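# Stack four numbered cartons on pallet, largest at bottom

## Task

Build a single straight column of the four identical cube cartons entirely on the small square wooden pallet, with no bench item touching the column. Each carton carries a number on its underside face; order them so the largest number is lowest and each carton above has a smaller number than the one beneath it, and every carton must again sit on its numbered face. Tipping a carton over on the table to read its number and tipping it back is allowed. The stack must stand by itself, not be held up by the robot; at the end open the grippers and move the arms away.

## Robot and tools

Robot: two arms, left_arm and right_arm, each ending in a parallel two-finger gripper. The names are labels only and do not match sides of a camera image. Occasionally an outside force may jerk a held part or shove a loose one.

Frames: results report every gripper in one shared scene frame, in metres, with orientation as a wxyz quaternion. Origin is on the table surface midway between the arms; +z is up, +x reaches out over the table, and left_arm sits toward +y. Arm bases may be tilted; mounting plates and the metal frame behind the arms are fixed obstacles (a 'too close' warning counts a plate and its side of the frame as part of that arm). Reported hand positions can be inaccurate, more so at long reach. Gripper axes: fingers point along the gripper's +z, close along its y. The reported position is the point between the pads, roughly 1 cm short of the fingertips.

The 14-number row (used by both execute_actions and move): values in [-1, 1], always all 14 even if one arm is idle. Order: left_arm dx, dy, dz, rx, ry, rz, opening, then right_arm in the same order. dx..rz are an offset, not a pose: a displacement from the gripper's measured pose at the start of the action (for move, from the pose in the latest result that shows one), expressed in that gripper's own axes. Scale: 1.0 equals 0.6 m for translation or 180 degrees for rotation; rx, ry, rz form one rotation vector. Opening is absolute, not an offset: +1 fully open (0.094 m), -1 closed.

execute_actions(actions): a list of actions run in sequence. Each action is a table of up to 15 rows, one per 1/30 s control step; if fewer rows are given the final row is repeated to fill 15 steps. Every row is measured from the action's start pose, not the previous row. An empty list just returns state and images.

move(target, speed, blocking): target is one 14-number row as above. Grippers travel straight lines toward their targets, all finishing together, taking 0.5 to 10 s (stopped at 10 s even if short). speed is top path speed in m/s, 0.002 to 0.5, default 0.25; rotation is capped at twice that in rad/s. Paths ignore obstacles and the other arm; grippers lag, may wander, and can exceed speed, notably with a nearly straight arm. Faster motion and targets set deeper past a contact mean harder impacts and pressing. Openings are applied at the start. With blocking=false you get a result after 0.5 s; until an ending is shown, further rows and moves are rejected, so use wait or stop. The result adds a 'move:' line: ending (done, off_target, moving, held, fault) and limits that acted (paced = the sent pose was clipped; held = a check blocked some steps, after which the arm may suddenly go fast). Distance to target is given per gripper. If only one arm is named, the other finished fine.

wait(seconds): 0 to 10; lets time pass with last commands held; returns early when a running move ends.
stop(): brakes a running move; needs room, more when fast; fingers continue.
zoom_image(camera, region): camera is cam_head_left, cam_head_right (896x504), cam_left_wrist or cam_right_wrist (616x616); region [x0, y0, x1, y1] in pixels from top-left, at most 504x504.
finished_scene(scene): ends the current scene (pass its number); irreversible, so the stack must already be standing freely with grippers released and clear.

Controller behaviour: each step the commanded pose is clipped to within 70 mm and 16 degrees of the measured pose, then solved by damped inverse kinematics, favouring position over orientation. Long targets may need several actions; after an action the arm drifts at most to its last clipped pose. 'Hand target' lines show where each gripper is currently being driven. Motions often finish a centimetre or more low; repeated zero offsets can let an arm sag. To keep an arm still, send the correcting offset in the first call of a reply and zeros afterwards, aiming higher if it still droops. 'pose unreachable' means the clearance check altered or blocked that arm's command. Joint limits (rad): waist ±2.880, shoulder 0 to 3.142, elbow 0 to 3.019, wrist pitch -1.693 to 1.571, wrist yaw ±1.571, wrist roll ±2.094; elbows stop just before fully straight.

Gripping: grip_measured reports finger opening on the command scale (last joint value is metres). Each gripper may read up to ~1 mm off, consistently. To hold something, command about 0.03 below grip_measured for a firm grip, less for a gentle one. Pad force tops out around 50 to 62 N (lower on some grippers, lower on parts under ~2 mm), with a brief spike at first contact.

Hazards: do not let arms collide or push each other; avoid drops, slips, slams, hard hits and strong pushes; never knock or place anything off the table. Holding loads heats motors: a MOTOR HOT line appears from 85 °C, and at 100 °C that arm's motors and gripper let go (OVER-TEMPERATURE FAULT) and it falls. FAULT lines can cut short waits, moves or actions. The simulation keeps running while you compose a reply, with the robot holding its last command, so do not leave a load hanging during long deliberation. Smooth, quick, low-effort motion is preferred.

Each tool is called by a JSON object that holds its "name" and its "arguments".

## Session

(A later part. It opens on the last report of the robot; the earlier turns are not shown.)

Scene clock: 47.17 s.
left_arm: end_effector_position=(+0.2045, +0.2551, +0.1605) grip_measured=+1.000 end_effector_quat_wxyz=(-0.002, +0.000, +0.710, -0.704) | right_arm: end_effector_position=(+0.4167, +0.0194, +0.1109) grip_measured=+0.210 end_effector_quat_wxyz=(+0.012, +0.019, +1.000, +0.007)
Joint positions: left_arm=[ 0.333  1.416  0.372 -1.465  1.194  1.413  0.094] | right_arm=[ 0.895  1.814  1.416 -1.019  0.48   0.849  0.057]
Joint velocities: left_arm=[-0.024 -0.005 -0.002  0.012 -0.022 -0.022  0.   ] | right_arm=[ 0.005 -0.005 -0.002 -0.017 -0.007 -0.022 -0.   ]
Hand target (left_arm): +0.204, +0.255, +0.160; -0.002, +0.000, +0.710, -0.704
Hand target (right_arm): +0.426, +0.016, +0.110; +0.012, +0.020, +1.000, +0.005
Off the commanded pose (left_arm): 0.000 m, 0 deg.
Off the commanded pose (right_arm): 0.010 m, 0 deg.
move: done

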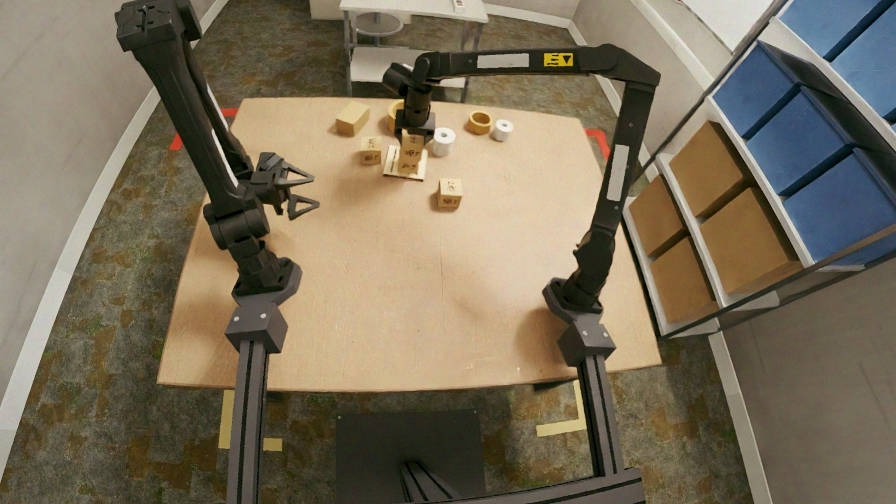

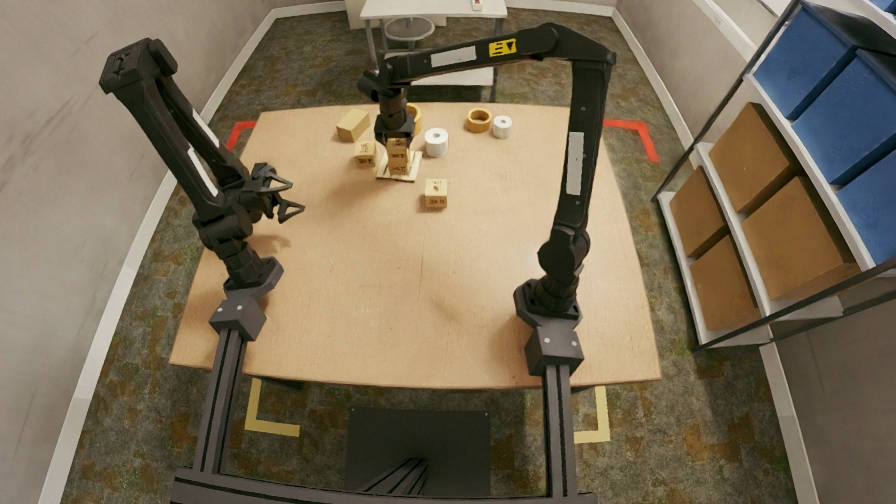

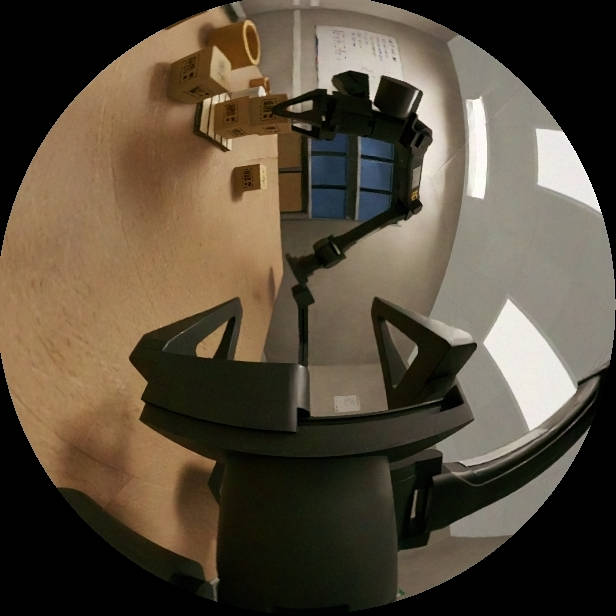

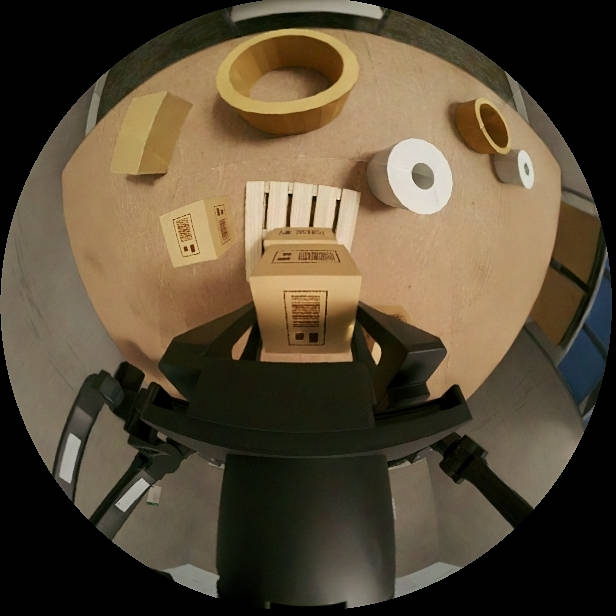

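{"name": "move", "arguments": {"target": [0,0,0,0,0,0,1,-0.014,0.01,-0.004,0,0,0,0.17], "speed": 0.05}}

{"name": "move", "arguments": {"target": [0,0,0,0,0,0,1,0,0,0,0,0,0,1]}}

{"name": "move", "arguments": {"target": [0,0,0,0,0,0,1,-0.03,0.165,-0.16,0,0,0,1]}}

Scene clock: 48.90 s.
left_arm: end_effector_position=(+0.2045, +0.2551, +0.1605) grip_measured=+1.000 end_effector_quat_wxyz=(-0.002, +0.000, +0.710, -0.704) | right_arm: end_effector_position=(+0.4150, +0.0176, +0.1109) grip_measured=+0.210 end_effector_quat_wxyz=(+0.008, +0.017, +1.000, +0.004)
Joint positions: left_arm=[ 0.333  1.416  0.372 -1.465  1.194  1.413  0.094] | right_arm=[ 0.895  1.814  1.416 -1.029  0.48   0.849  0.057]
Joint velocities: left_arm=[ 0.005  0.005 -0.017 -0.007  0.007 -0.022  0.   ] | right_arm=[ 0.005 -0.005  0.007 -0.002 -0.066  0.037 -0.   ]
Hand target (left_arm): +0.204, +0.255, +0.160; -0.002, +0.000, +0.710, -0.704
Hand target (right_arm): +0.425, +0.025, +0.114; +0.012, +0.019, +1.000, +0.008
Off the commanded pose (left_arm): 0.000 m, 0 deg.
Off the commanded pose (right_arm): 0.013 m, 1 deg.
move: off_target (right_arm)

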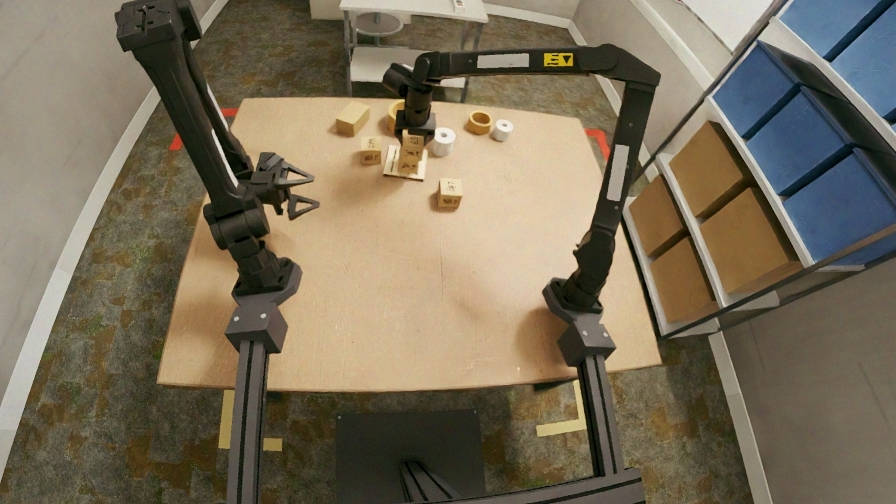

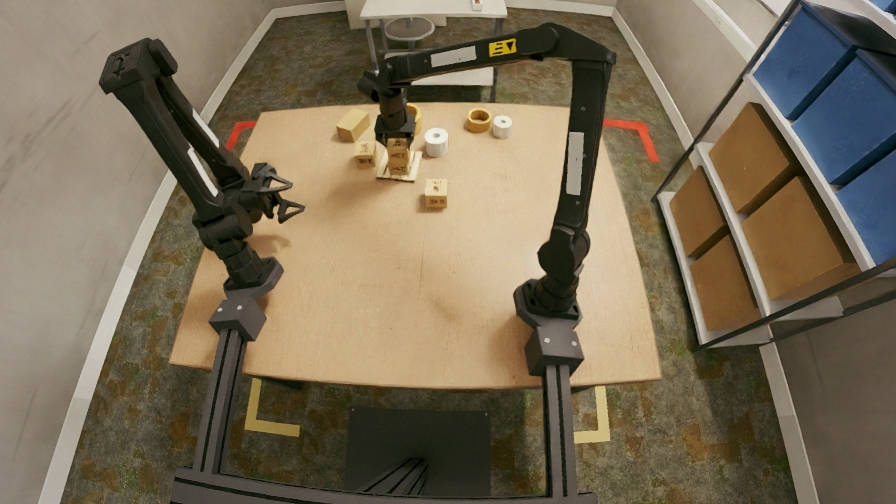

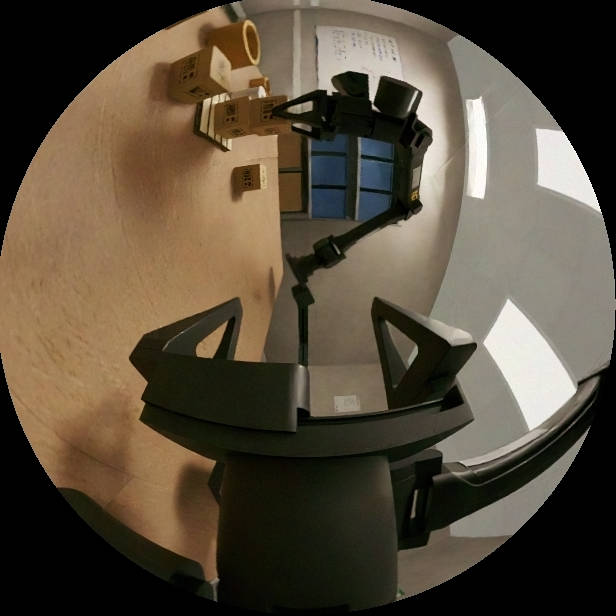

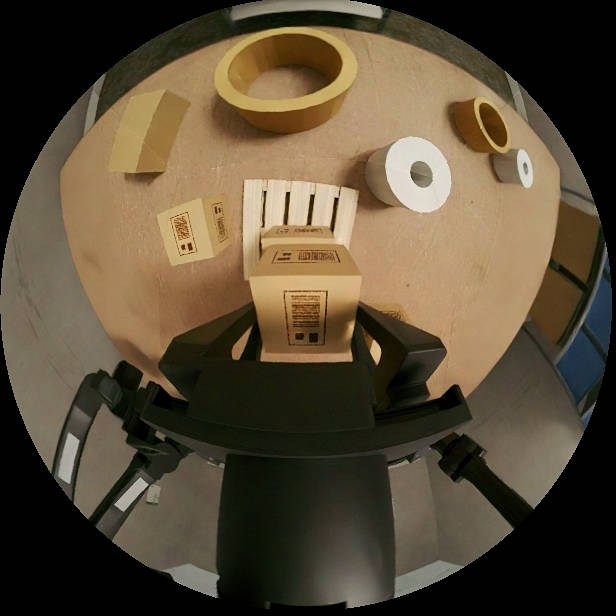

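Scene clock: 49.40 s.
left_arm: end_effector_position=(+0.2045, +0.2551, +0.1605) grip_measured=+1.000 end_effector_quat_wxyz=(-0.002, +0.000, +0.710, -0.704) | right_arm: end_effector_position=(+0.4150, +0.0176, +0.1109) grip_measured=+1.000 end_effector_quat_wxyz=(+0.008, +0.017, +1.000, +0.004)
Joint positions: left_arm=[ 0.333  1.416  0.372 -1.465  1.194  1.413  0.094] | right_arm=[ 0.895  1.814  1.416 -1.029  0.48   0.849  0.094]
Joint velocities: left_arm=[-0.015 -0.015 -0.012 -0.012  0.007 -0.007  0.   ] | right_arm=[ 0.005 -0.005 -0.007 -0.012 -0.051  0.007  0.   ]
Hand target (left_arm): +0.204, +0.255, +0.160; -0.002, +0.000, +0.710, -0.704
Hand target (right_arm): +0.415, +0.018, +0.111; +0.008, +0.017, +1.000, +0.004
Off the commanded pose (left_arm): 0.000 m, 0 deg.
Off the commanded pose (right_arm): 0.000 m, 0 deg.
move: done

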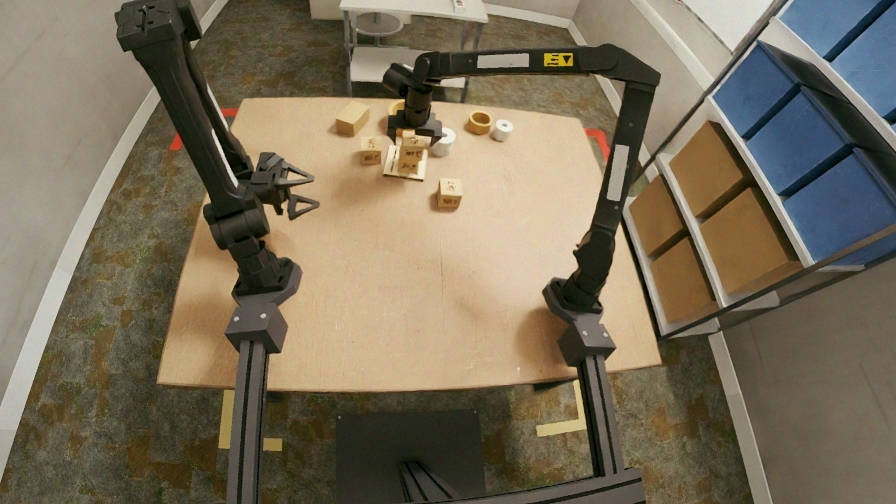

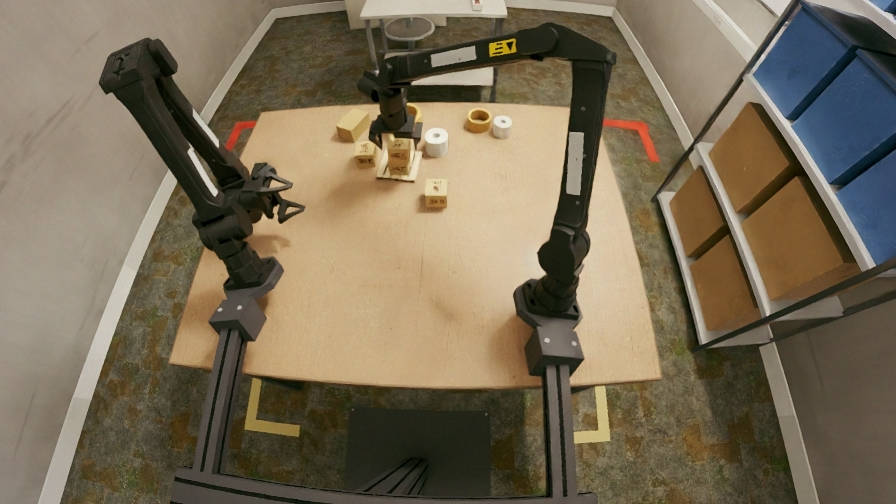

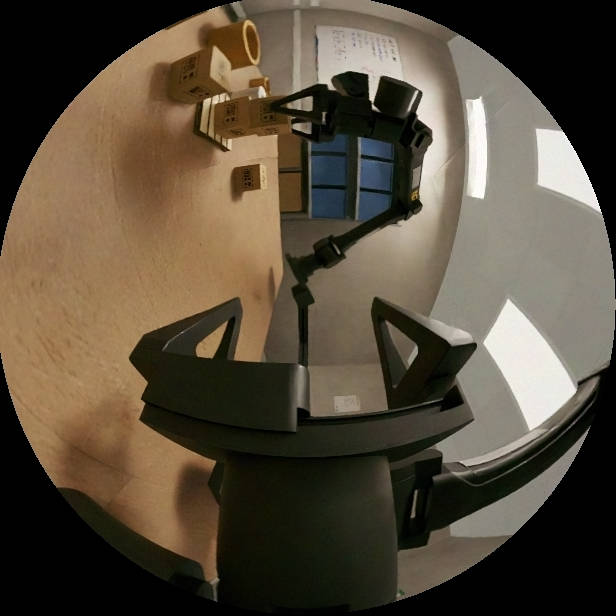

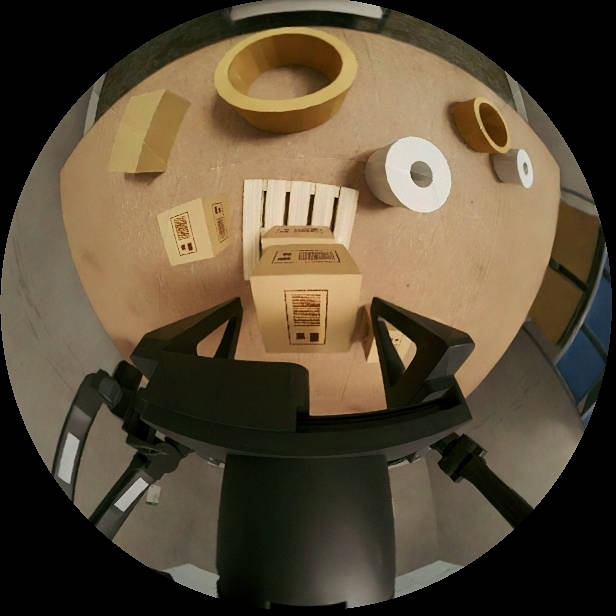

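Scene clock: 50.57 s.
left_arm: end_effector_position=(+0.2045, +0.2551, +0.1605) grip_measured=+1.000 end_effector_quat_wxyz=(-0.002, +0.000, +0.710, -0.704) | right_arm: end_effector_position=(+0.4267, +0.1052, +0.2084) grip_measured=+1.000 end_effector_quat_wxyz=(+0.006, +0.005, +1.000, -0.001)
Joint positions: left_arm=[ 0.333  1.416  0.372 -1.465  1.194  1.413  0.094] | right_arm=[ 1.042  1.967  1.843 -1.392  0.496  0.997  0.094]
Joint velocities: left_arm=[-0.015 -0.005  0.002  0.017 -0.037  0.022  0.   ] | right_arm=[-0.005 -0.015 -0.002  0.007  0.051 -0.007  0.   ]
Hand target (left_arm): +0.204, +0.255, +0.160; -0.002, +0.000, +0.710, -0.704
Hand target (right_arm): +0.434, +0.115, +0.208; +0.009, +0.017, +1.000, +0.002
Off the commanded pose (left_arm): 0.000 m, 0 deg.
Off the commanded pose (right_arm): 0.013 m, 1 deg.
move: off_target (right_arm)

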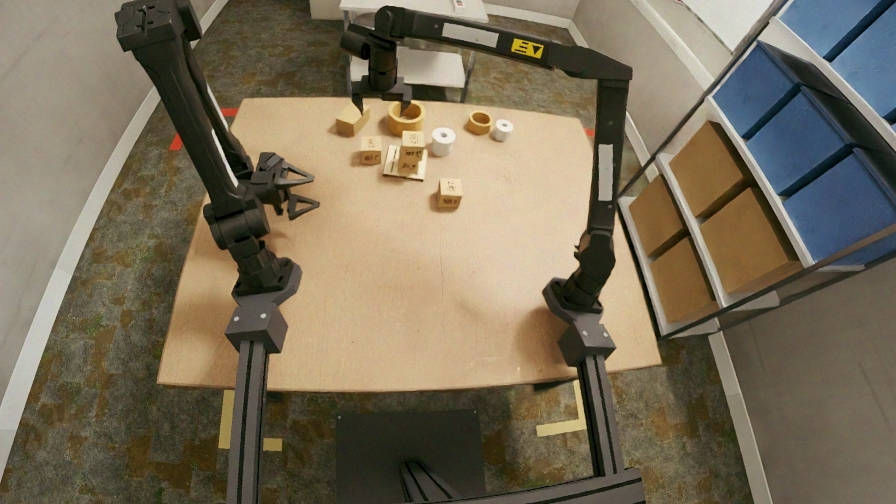

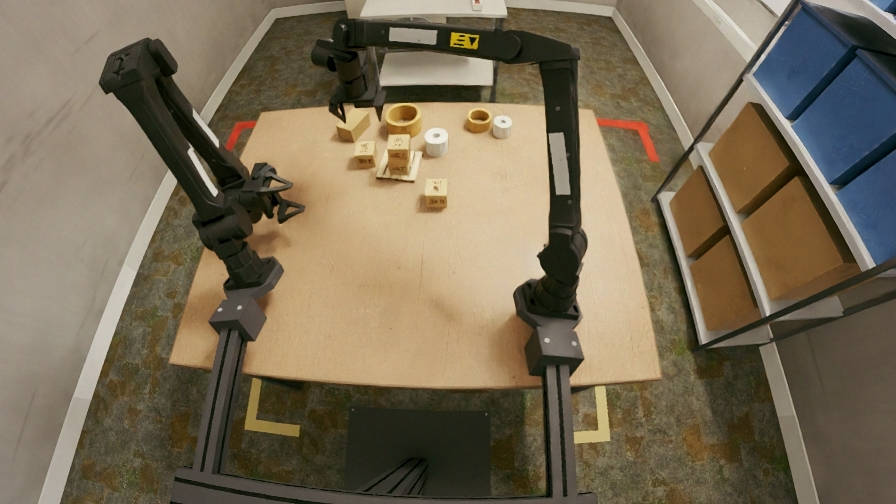

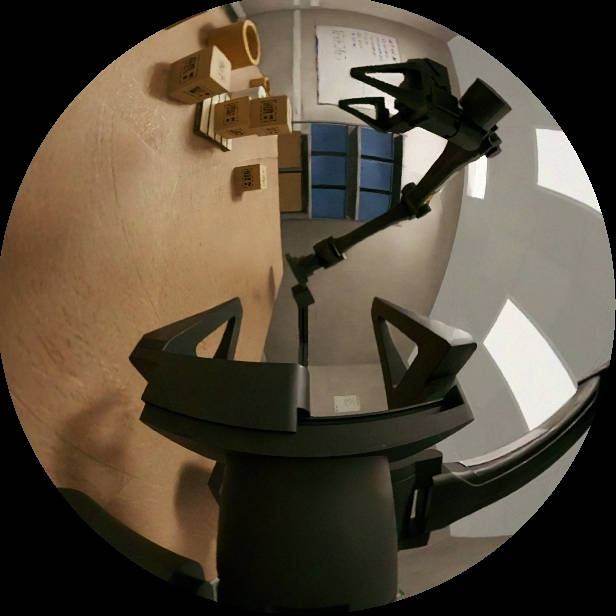

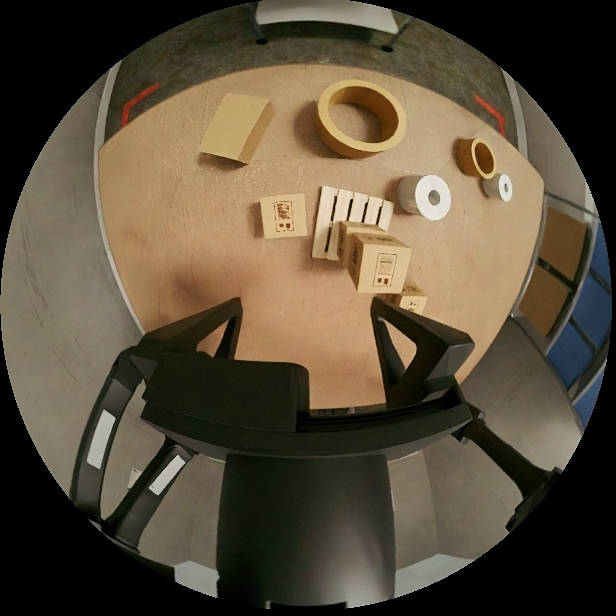

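{"name": "move", "arguments": {"target": [0,0,0,0,0,0,1,-0.02,0.06,0.13,0,0,-0.02,0.8]}}

Scene clock: 51.83 s.
left_arm: end_effector_position=(+0.2045, +0.2551, +0.1605) grip_measured=+1.000 end_effector_quat_wxyz=(-0.002, +0.000, +0.710, -0.704) | right_arm: end_effector_position=(+0.4215, +0.1344, +0.1226) grip_measured=+0.803 end_effector_quat_wxyz=(-0.005, -0.034, +0.999, -0.015)
Joint positions: left_arm=[ 0.333  1.416  0.372 -1.465  1.194  1.413  0.094] | right_arm=[ 1.008  2.109  1.849 -1.277  0.494  0.898  0.085]
Joint velocities: left_arm=[ 0.005 -0.005 -0.002 -0.012  0.022 -0.007  0.   ] | right_arm=[-0.005  0.005 -0.017  0.002  0.022  0.037 -0.   ]
Hand target (left_arm): +0.204, +0.255, +0.160; -0.002, +0.000, +0.710, -0.704
Hand target (right_arm): +0.441, +0.140, +0.131; +0.006, -0.026, +1.000, +0.000
Off the commanded pose (left_arm): 0.000 m, 0 deg.
Off the commanded pose (right_arm): 0.021 m, 2 deg.
move: off_target (right_arm)

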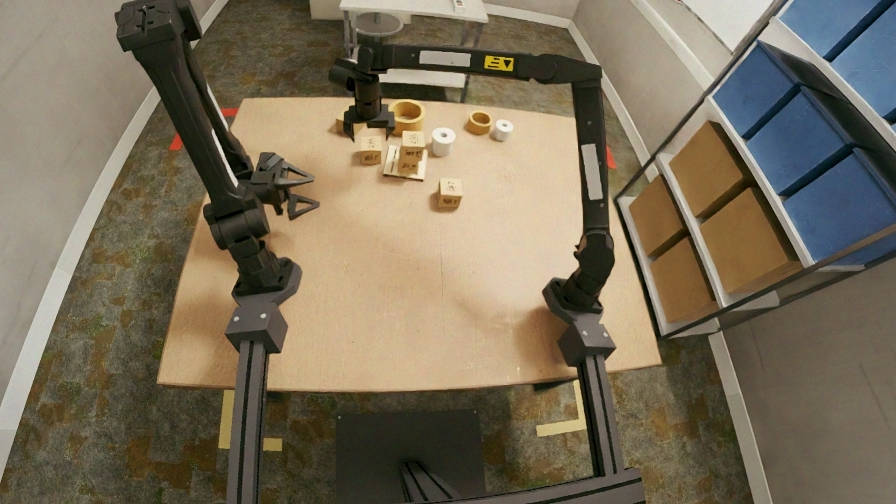

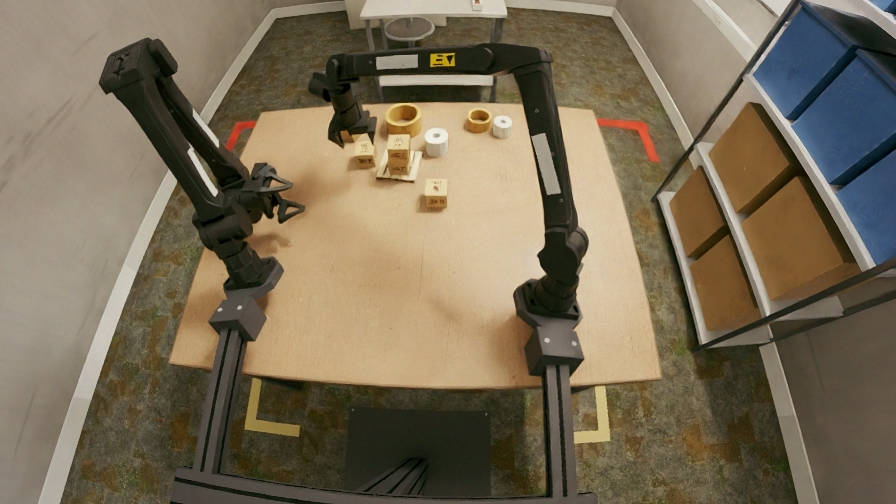

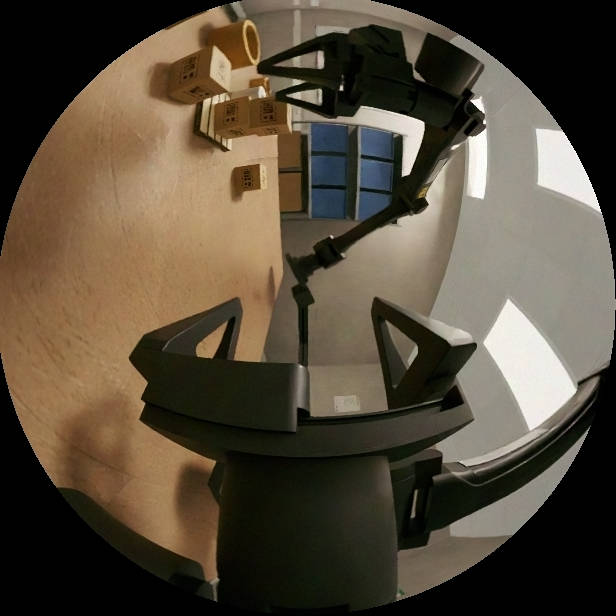

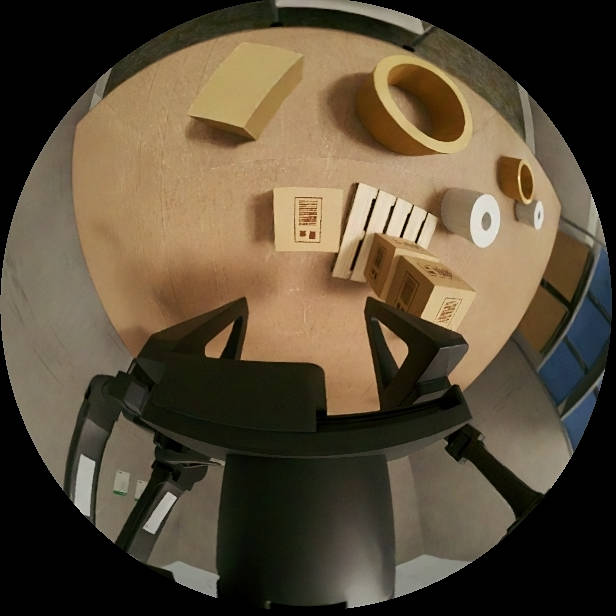

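{"name": "move", "arguments": {"target": [0,0,0,0,0,0,1,-0.065,0.004,0.06,-0.01,0,0,0.65], "speed": 0.12}}

Scene clock: 59.03 s.
left_arm: end_effector_position=(+0.2045, +0.2551, +0.1605) grip_measured=+1.000 end_effector_quat_wxyz=(-0.002, +0.000, +0.710, -0.704) | right_arm: end_effector_position=(+0.4480, +0.1269, +0.0904) grip_measured=+0.653 end_effector_quat_wxyz=(-0.011, -0.035, +0.999, -0.006)
Joint positions: left_arm=[ 0.333  1.416  0.372 -1.465  1.194  1.413  0.094] | right_arm=[ 0.945  2.142  1.865 -1.223  0.47   0.823  0.078]
Joint velocities: left_arm=[-0.005 -0.005 -0.002 -0.007 -0.007  0.051  0.   ] | right_arm=[-0.024 -0.005  0.022 -0.002  0.007  0.037 -0.   ]
Hand target (left_arm): +0.204, +0.255, +0.160; -0.002, +0.000, +0.710, -0.704
Hand target (right_arm): +0.460, +0.138, +0.087; -0.005, -0.034, +0.999, +0.002
Off the commanded pose (left_arm): 0.000 m, 0 deg.
Off the commanded pose (right_arm): 0.017 m, 1 deg.
move: off_target (right_arm)

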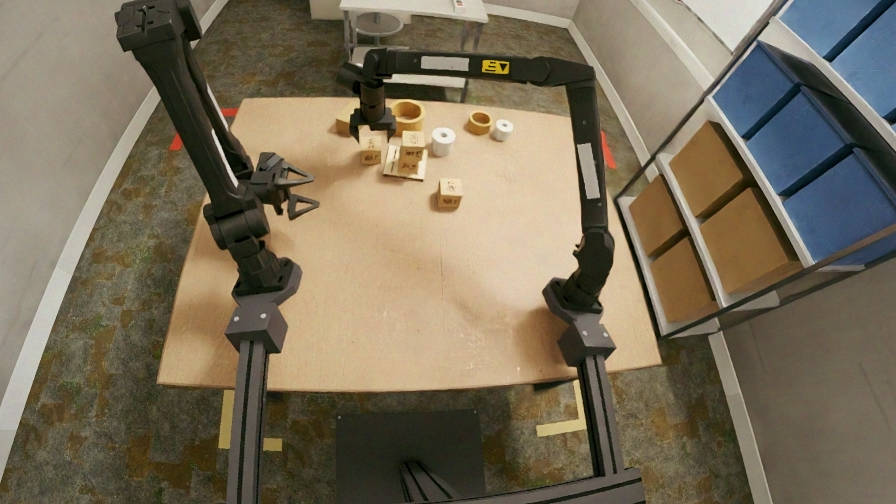

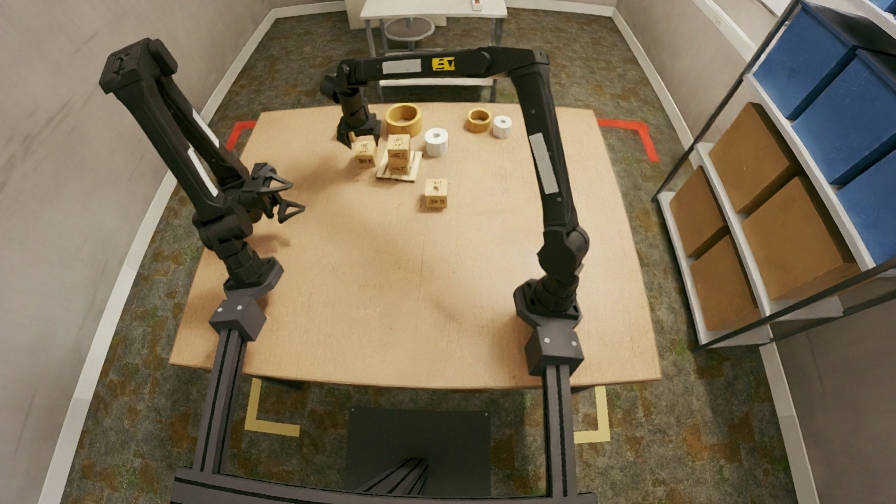

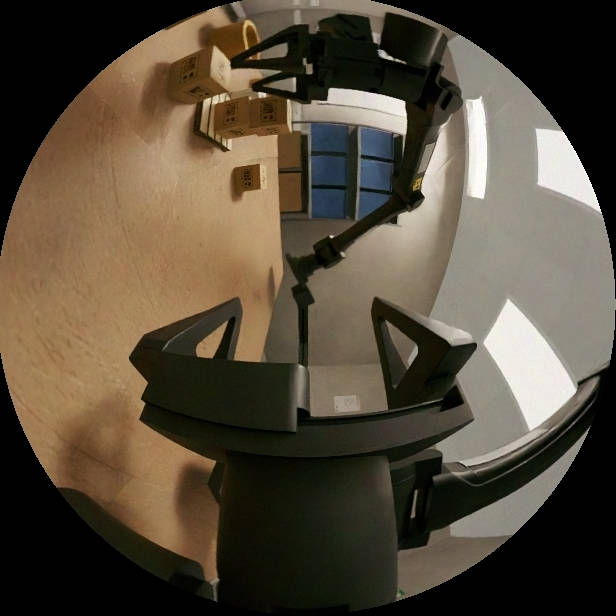

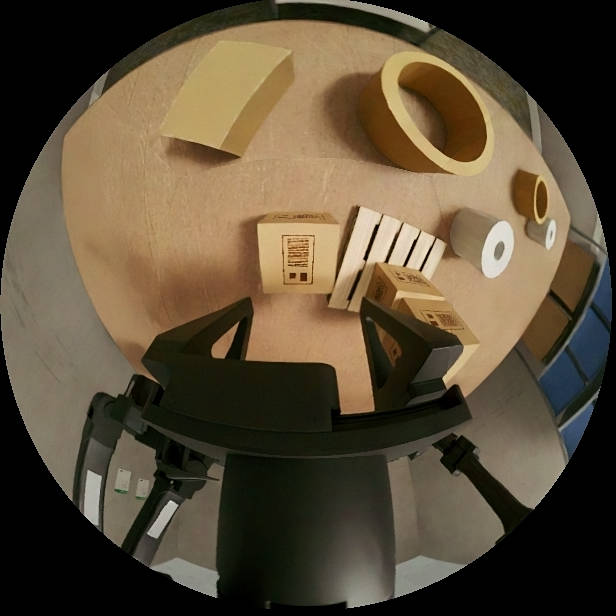

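{"name": "execute_actions", "arguments": {"actions": [[[0,0,0,0,0,0,1,-0.03,0.03,0,0,-0.007,0,0.65]],[[0,0,0,0,0,0,1,-0.02,0.015,0.04,0,0,0,0.65]],[[0,0,0,0,0,0,1,-0.015,0.015,0.035,0,0,0,0.65]]]}}

Scene clock: 60.73 s.
left_arm: end_effector_position=(+0.2045, +0.2551, +0.1605) grip_measured=+1.000 end_effector_quat_wxyz=(-0.002, +0.000, +0.710, -0.704) | right_arm: end_effector_position=(+0.4501, +0.1423, +0.0694) grip_measured=+0.653 end_effector_quat_wxyz=(-0.009, -0.042, +0.999, -0.014)
Joint positions: left_arm=[ 0.333  1.416  0.372 -1.465  1.194  1.413  0.094] | right_arm=[ 0.945  2.211  1.926 -1.225  0.484  0.813  0.078]
Joint velocities: left_arm=[-0.015 -0.015 -0.002 -0.002 -0.007  0.022  0.   ] | right_arm=[-0.034 -0.005  0.002 -0.007  0.051 -0.022  0.001]
Hand target (left_arm): +0.204, +0.255, +0.160; -0.002, +0.000, +0.710, -0.704
Hand target (right_arm): +0.463, +0.148, +0.059; -0.006, -0.039, +0.999, -0.011
Off the commanded pose (left_arm): 0.000 m, 0 deg.
Off the commanded pose (right_arm): 0.017 m, 1 deg.

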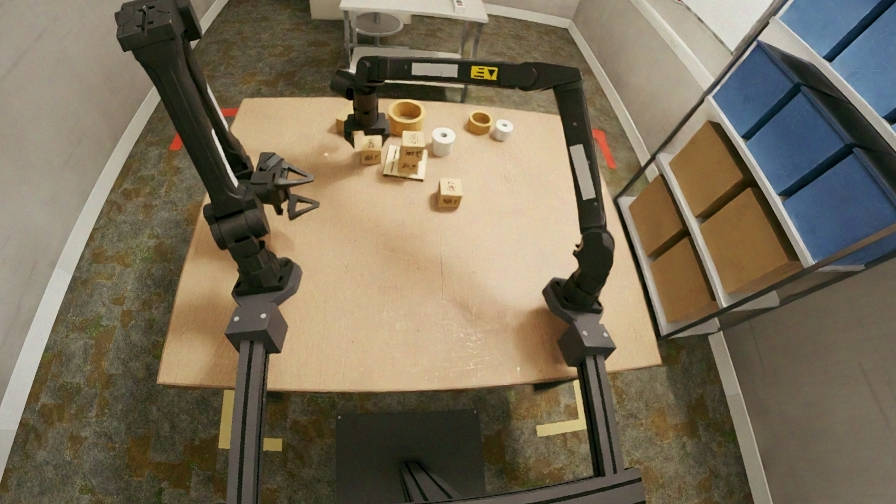

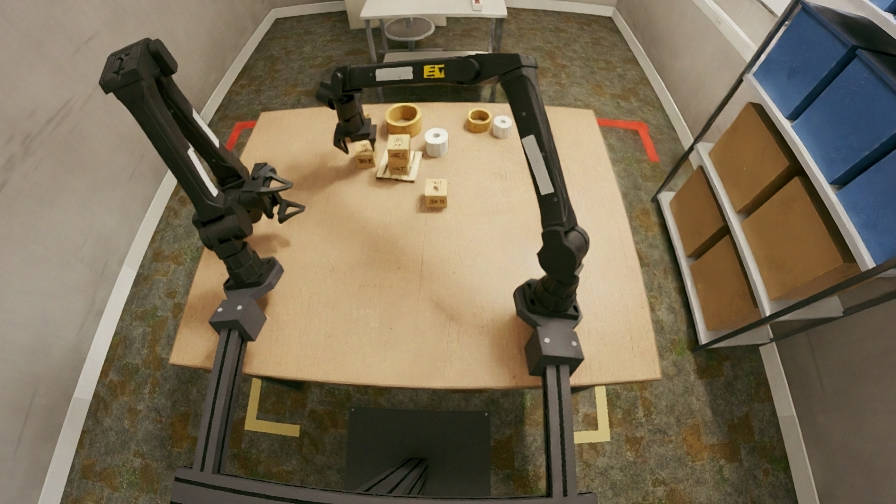

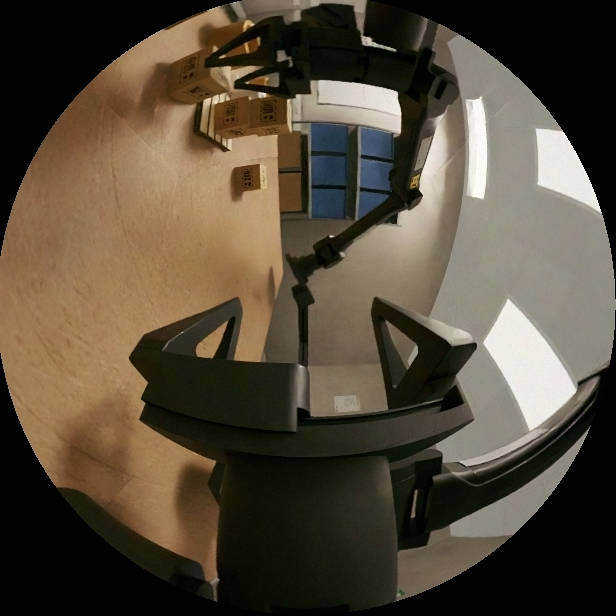

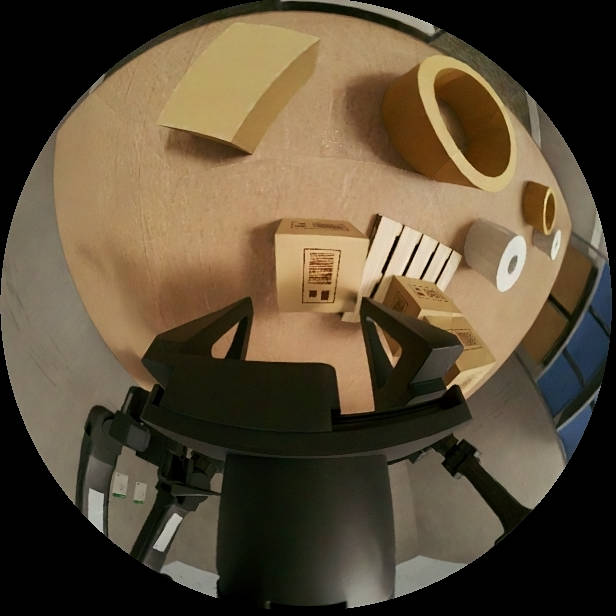

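{"name": "move", "arguments": {"target": [0,0,0,0,0,0,1,-0.045,-0.008,0,-0.01,0,0,0.75], "speed": 0.1}}

{"name": "move", "arguments": {"target": [0,0,0,0,0,0,1,-0.015,0.008,0.055,0,0,0,0.75], "speed": 0.1}}

Scene clock: 61.83 s.
left_arm: end_effector_position=(+0.2045, +0.2551, +0.1605) grip_measured=+1.000 end_effector_quat_wxyz=(-0.002, +0.000, +0.710, -0.704) | right_arm: end_effector_position=(+0.4551, +0.1361, +0.0636) grip_measured=+0.747 end_effector_quat_wxyz=(-0.020, -0.051, +0.998, -0.010)
Joint positions: left_arm=[ 0.333  1.416  0.372 -1.465  1.194  1.413  0.094] | right_arm=[ 0.926  2.211  1.926 -1.225  0.461  0.778  0.082]
Joint velocities: left_arm=[-0.015 -0.005  0.012 -0.002  0.022 -0.007  0.   ] | right_arm=[-0.015  0.005  0.007  0.007 -0.022  0.037  0.001]
Hand target (left_arm): +0.204, +0.255, +0.160; -0.002, +0.000, +0.710, -0.704
Hand target (right_arm): +0.477, +0.139, +0.070; -0.009, -0.042, +0.999, +0.002
Off the commanded pose (left_arm): 0.000 m, 0 deg.
Off the commanded pose (right_arm): 0.023 m, 2 deg.
move: off_target (right_arm)

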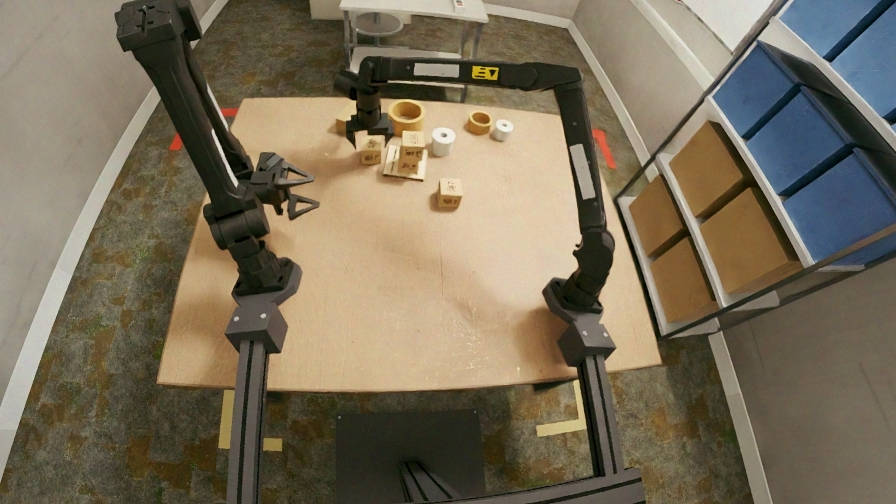

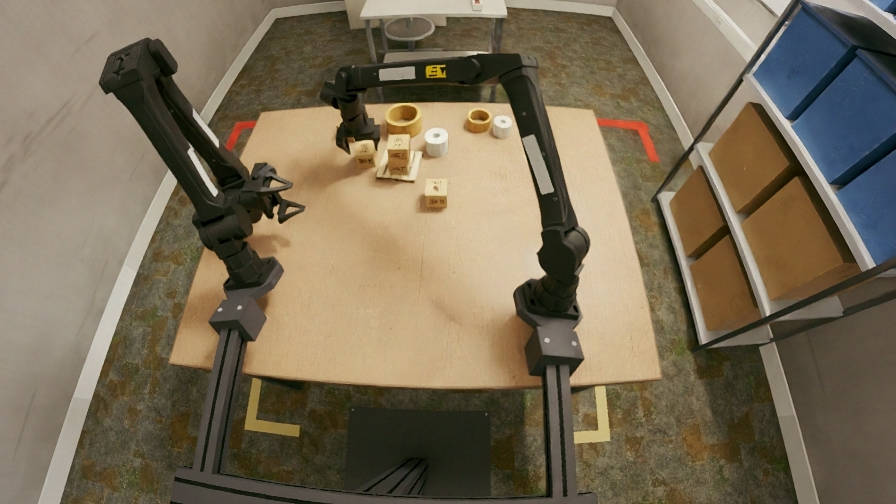

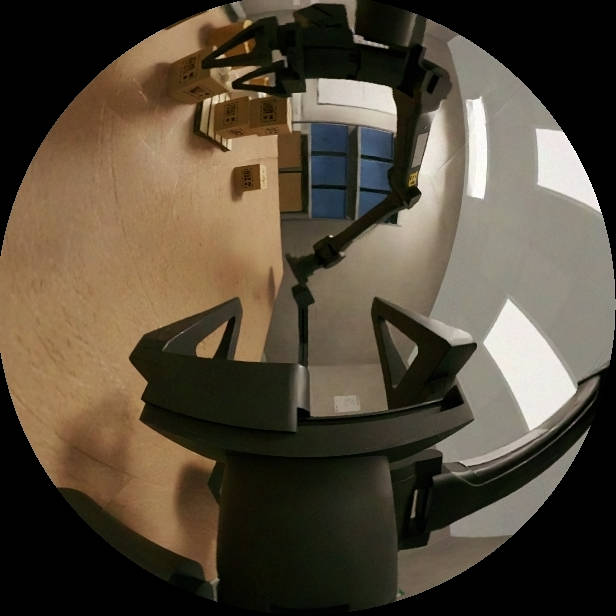

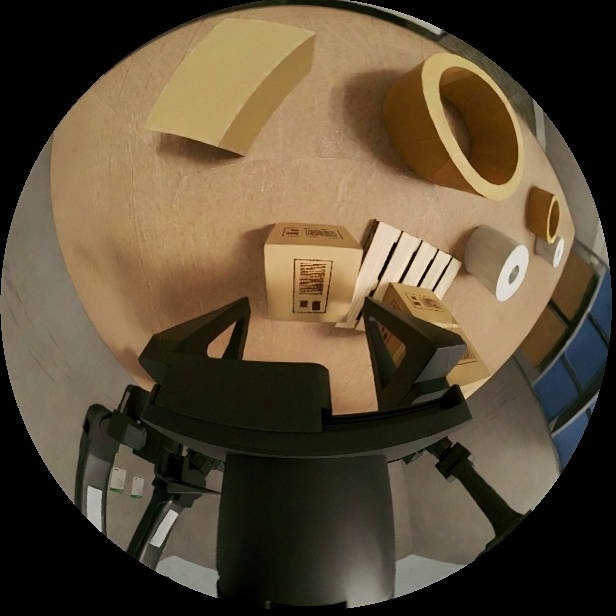

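Scene clock: 62.80 s.
left_arm: end_effector_position=(+0.2045, +0.2551, +0.1605) grip_measured=+1.000 end_effector_quat_wxyz=(-0.002, +0.000, +0.710, -0.704) | right_arm: end_effector_position=(+0.4568, +0.1409, +0.0488) grip_measured=+0.747 end_effector_quat_wxyz=(-0.016, -0.050, +0.999, -0.006)
Joint positions: left_arm=[ 0.333  1.416  0.372 -1.465  1.194  1.413  0.094] | right_arm=[ 0.918  2.232  1.926 -1.187  0.461  0.765  0.082]
Joint velocities: left_arm=[-0.005 -0.005 -0.007 -0.002 -0.037 -0.051  0.   ] | right_arm=[-0.005 -0.005 -0.022 -0.002 -0.022  0.022  0.001]
Hand target (left_arm): +0.204, +0.255, +0.160; -0.002, +0.000, +0.710, -0.704
Hand target (right_arm): +0.462, +0.140, +0.031; -0.020, -0.051, +0.998, -0.010
Off the commanded pose (left_arm): 0.000 m, 0 deg.
Off the commanded pose (right_arm): 0.019 m, 1 deg.
move: off_target (right_arm)

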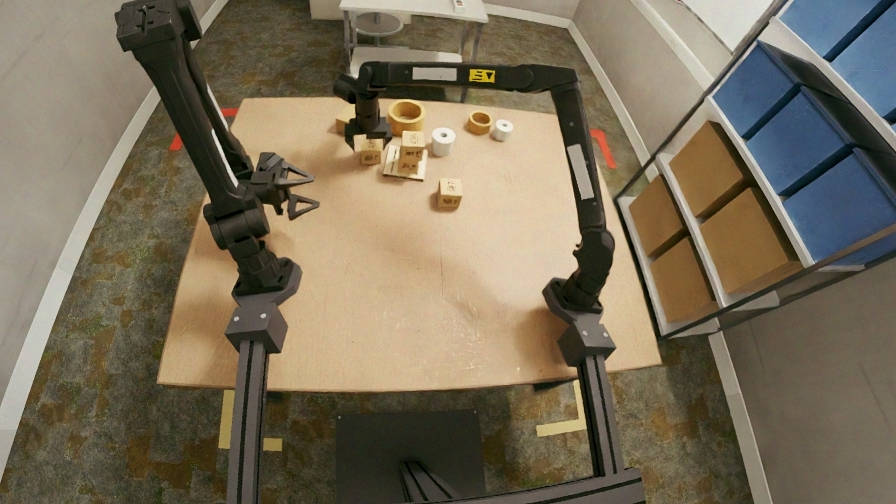

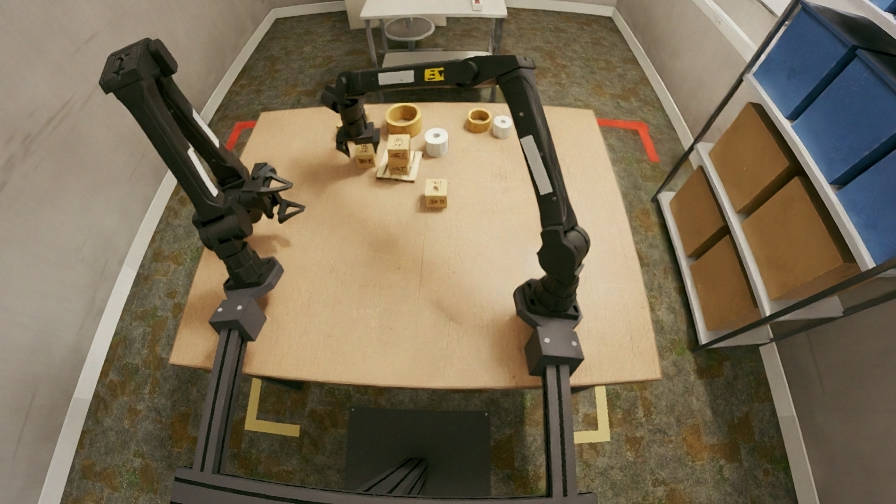

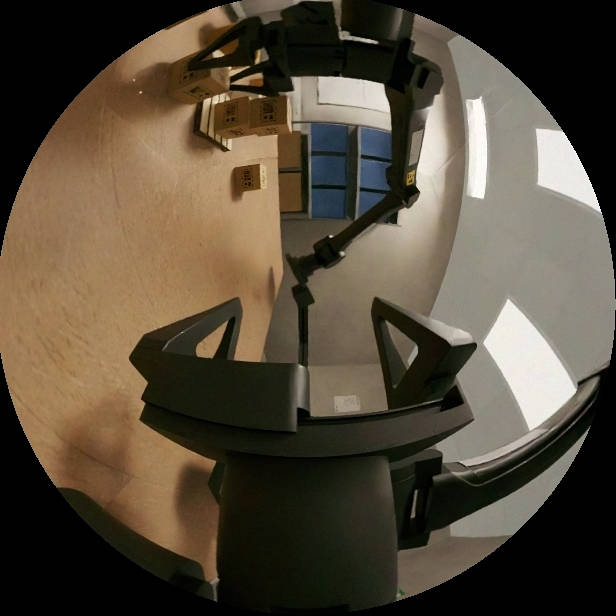

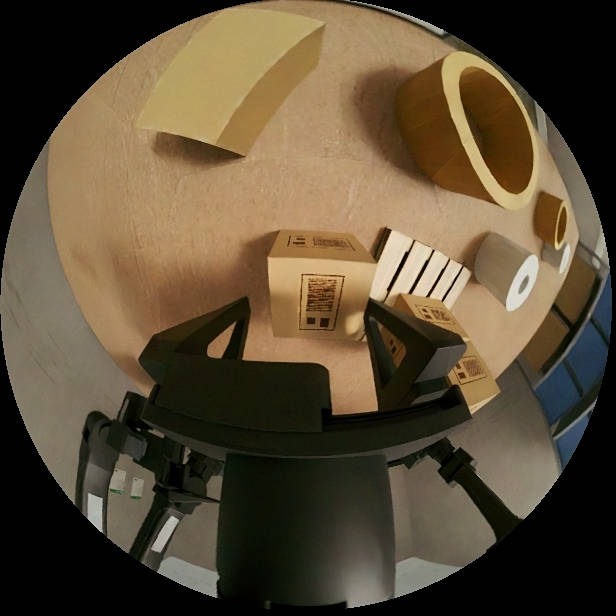

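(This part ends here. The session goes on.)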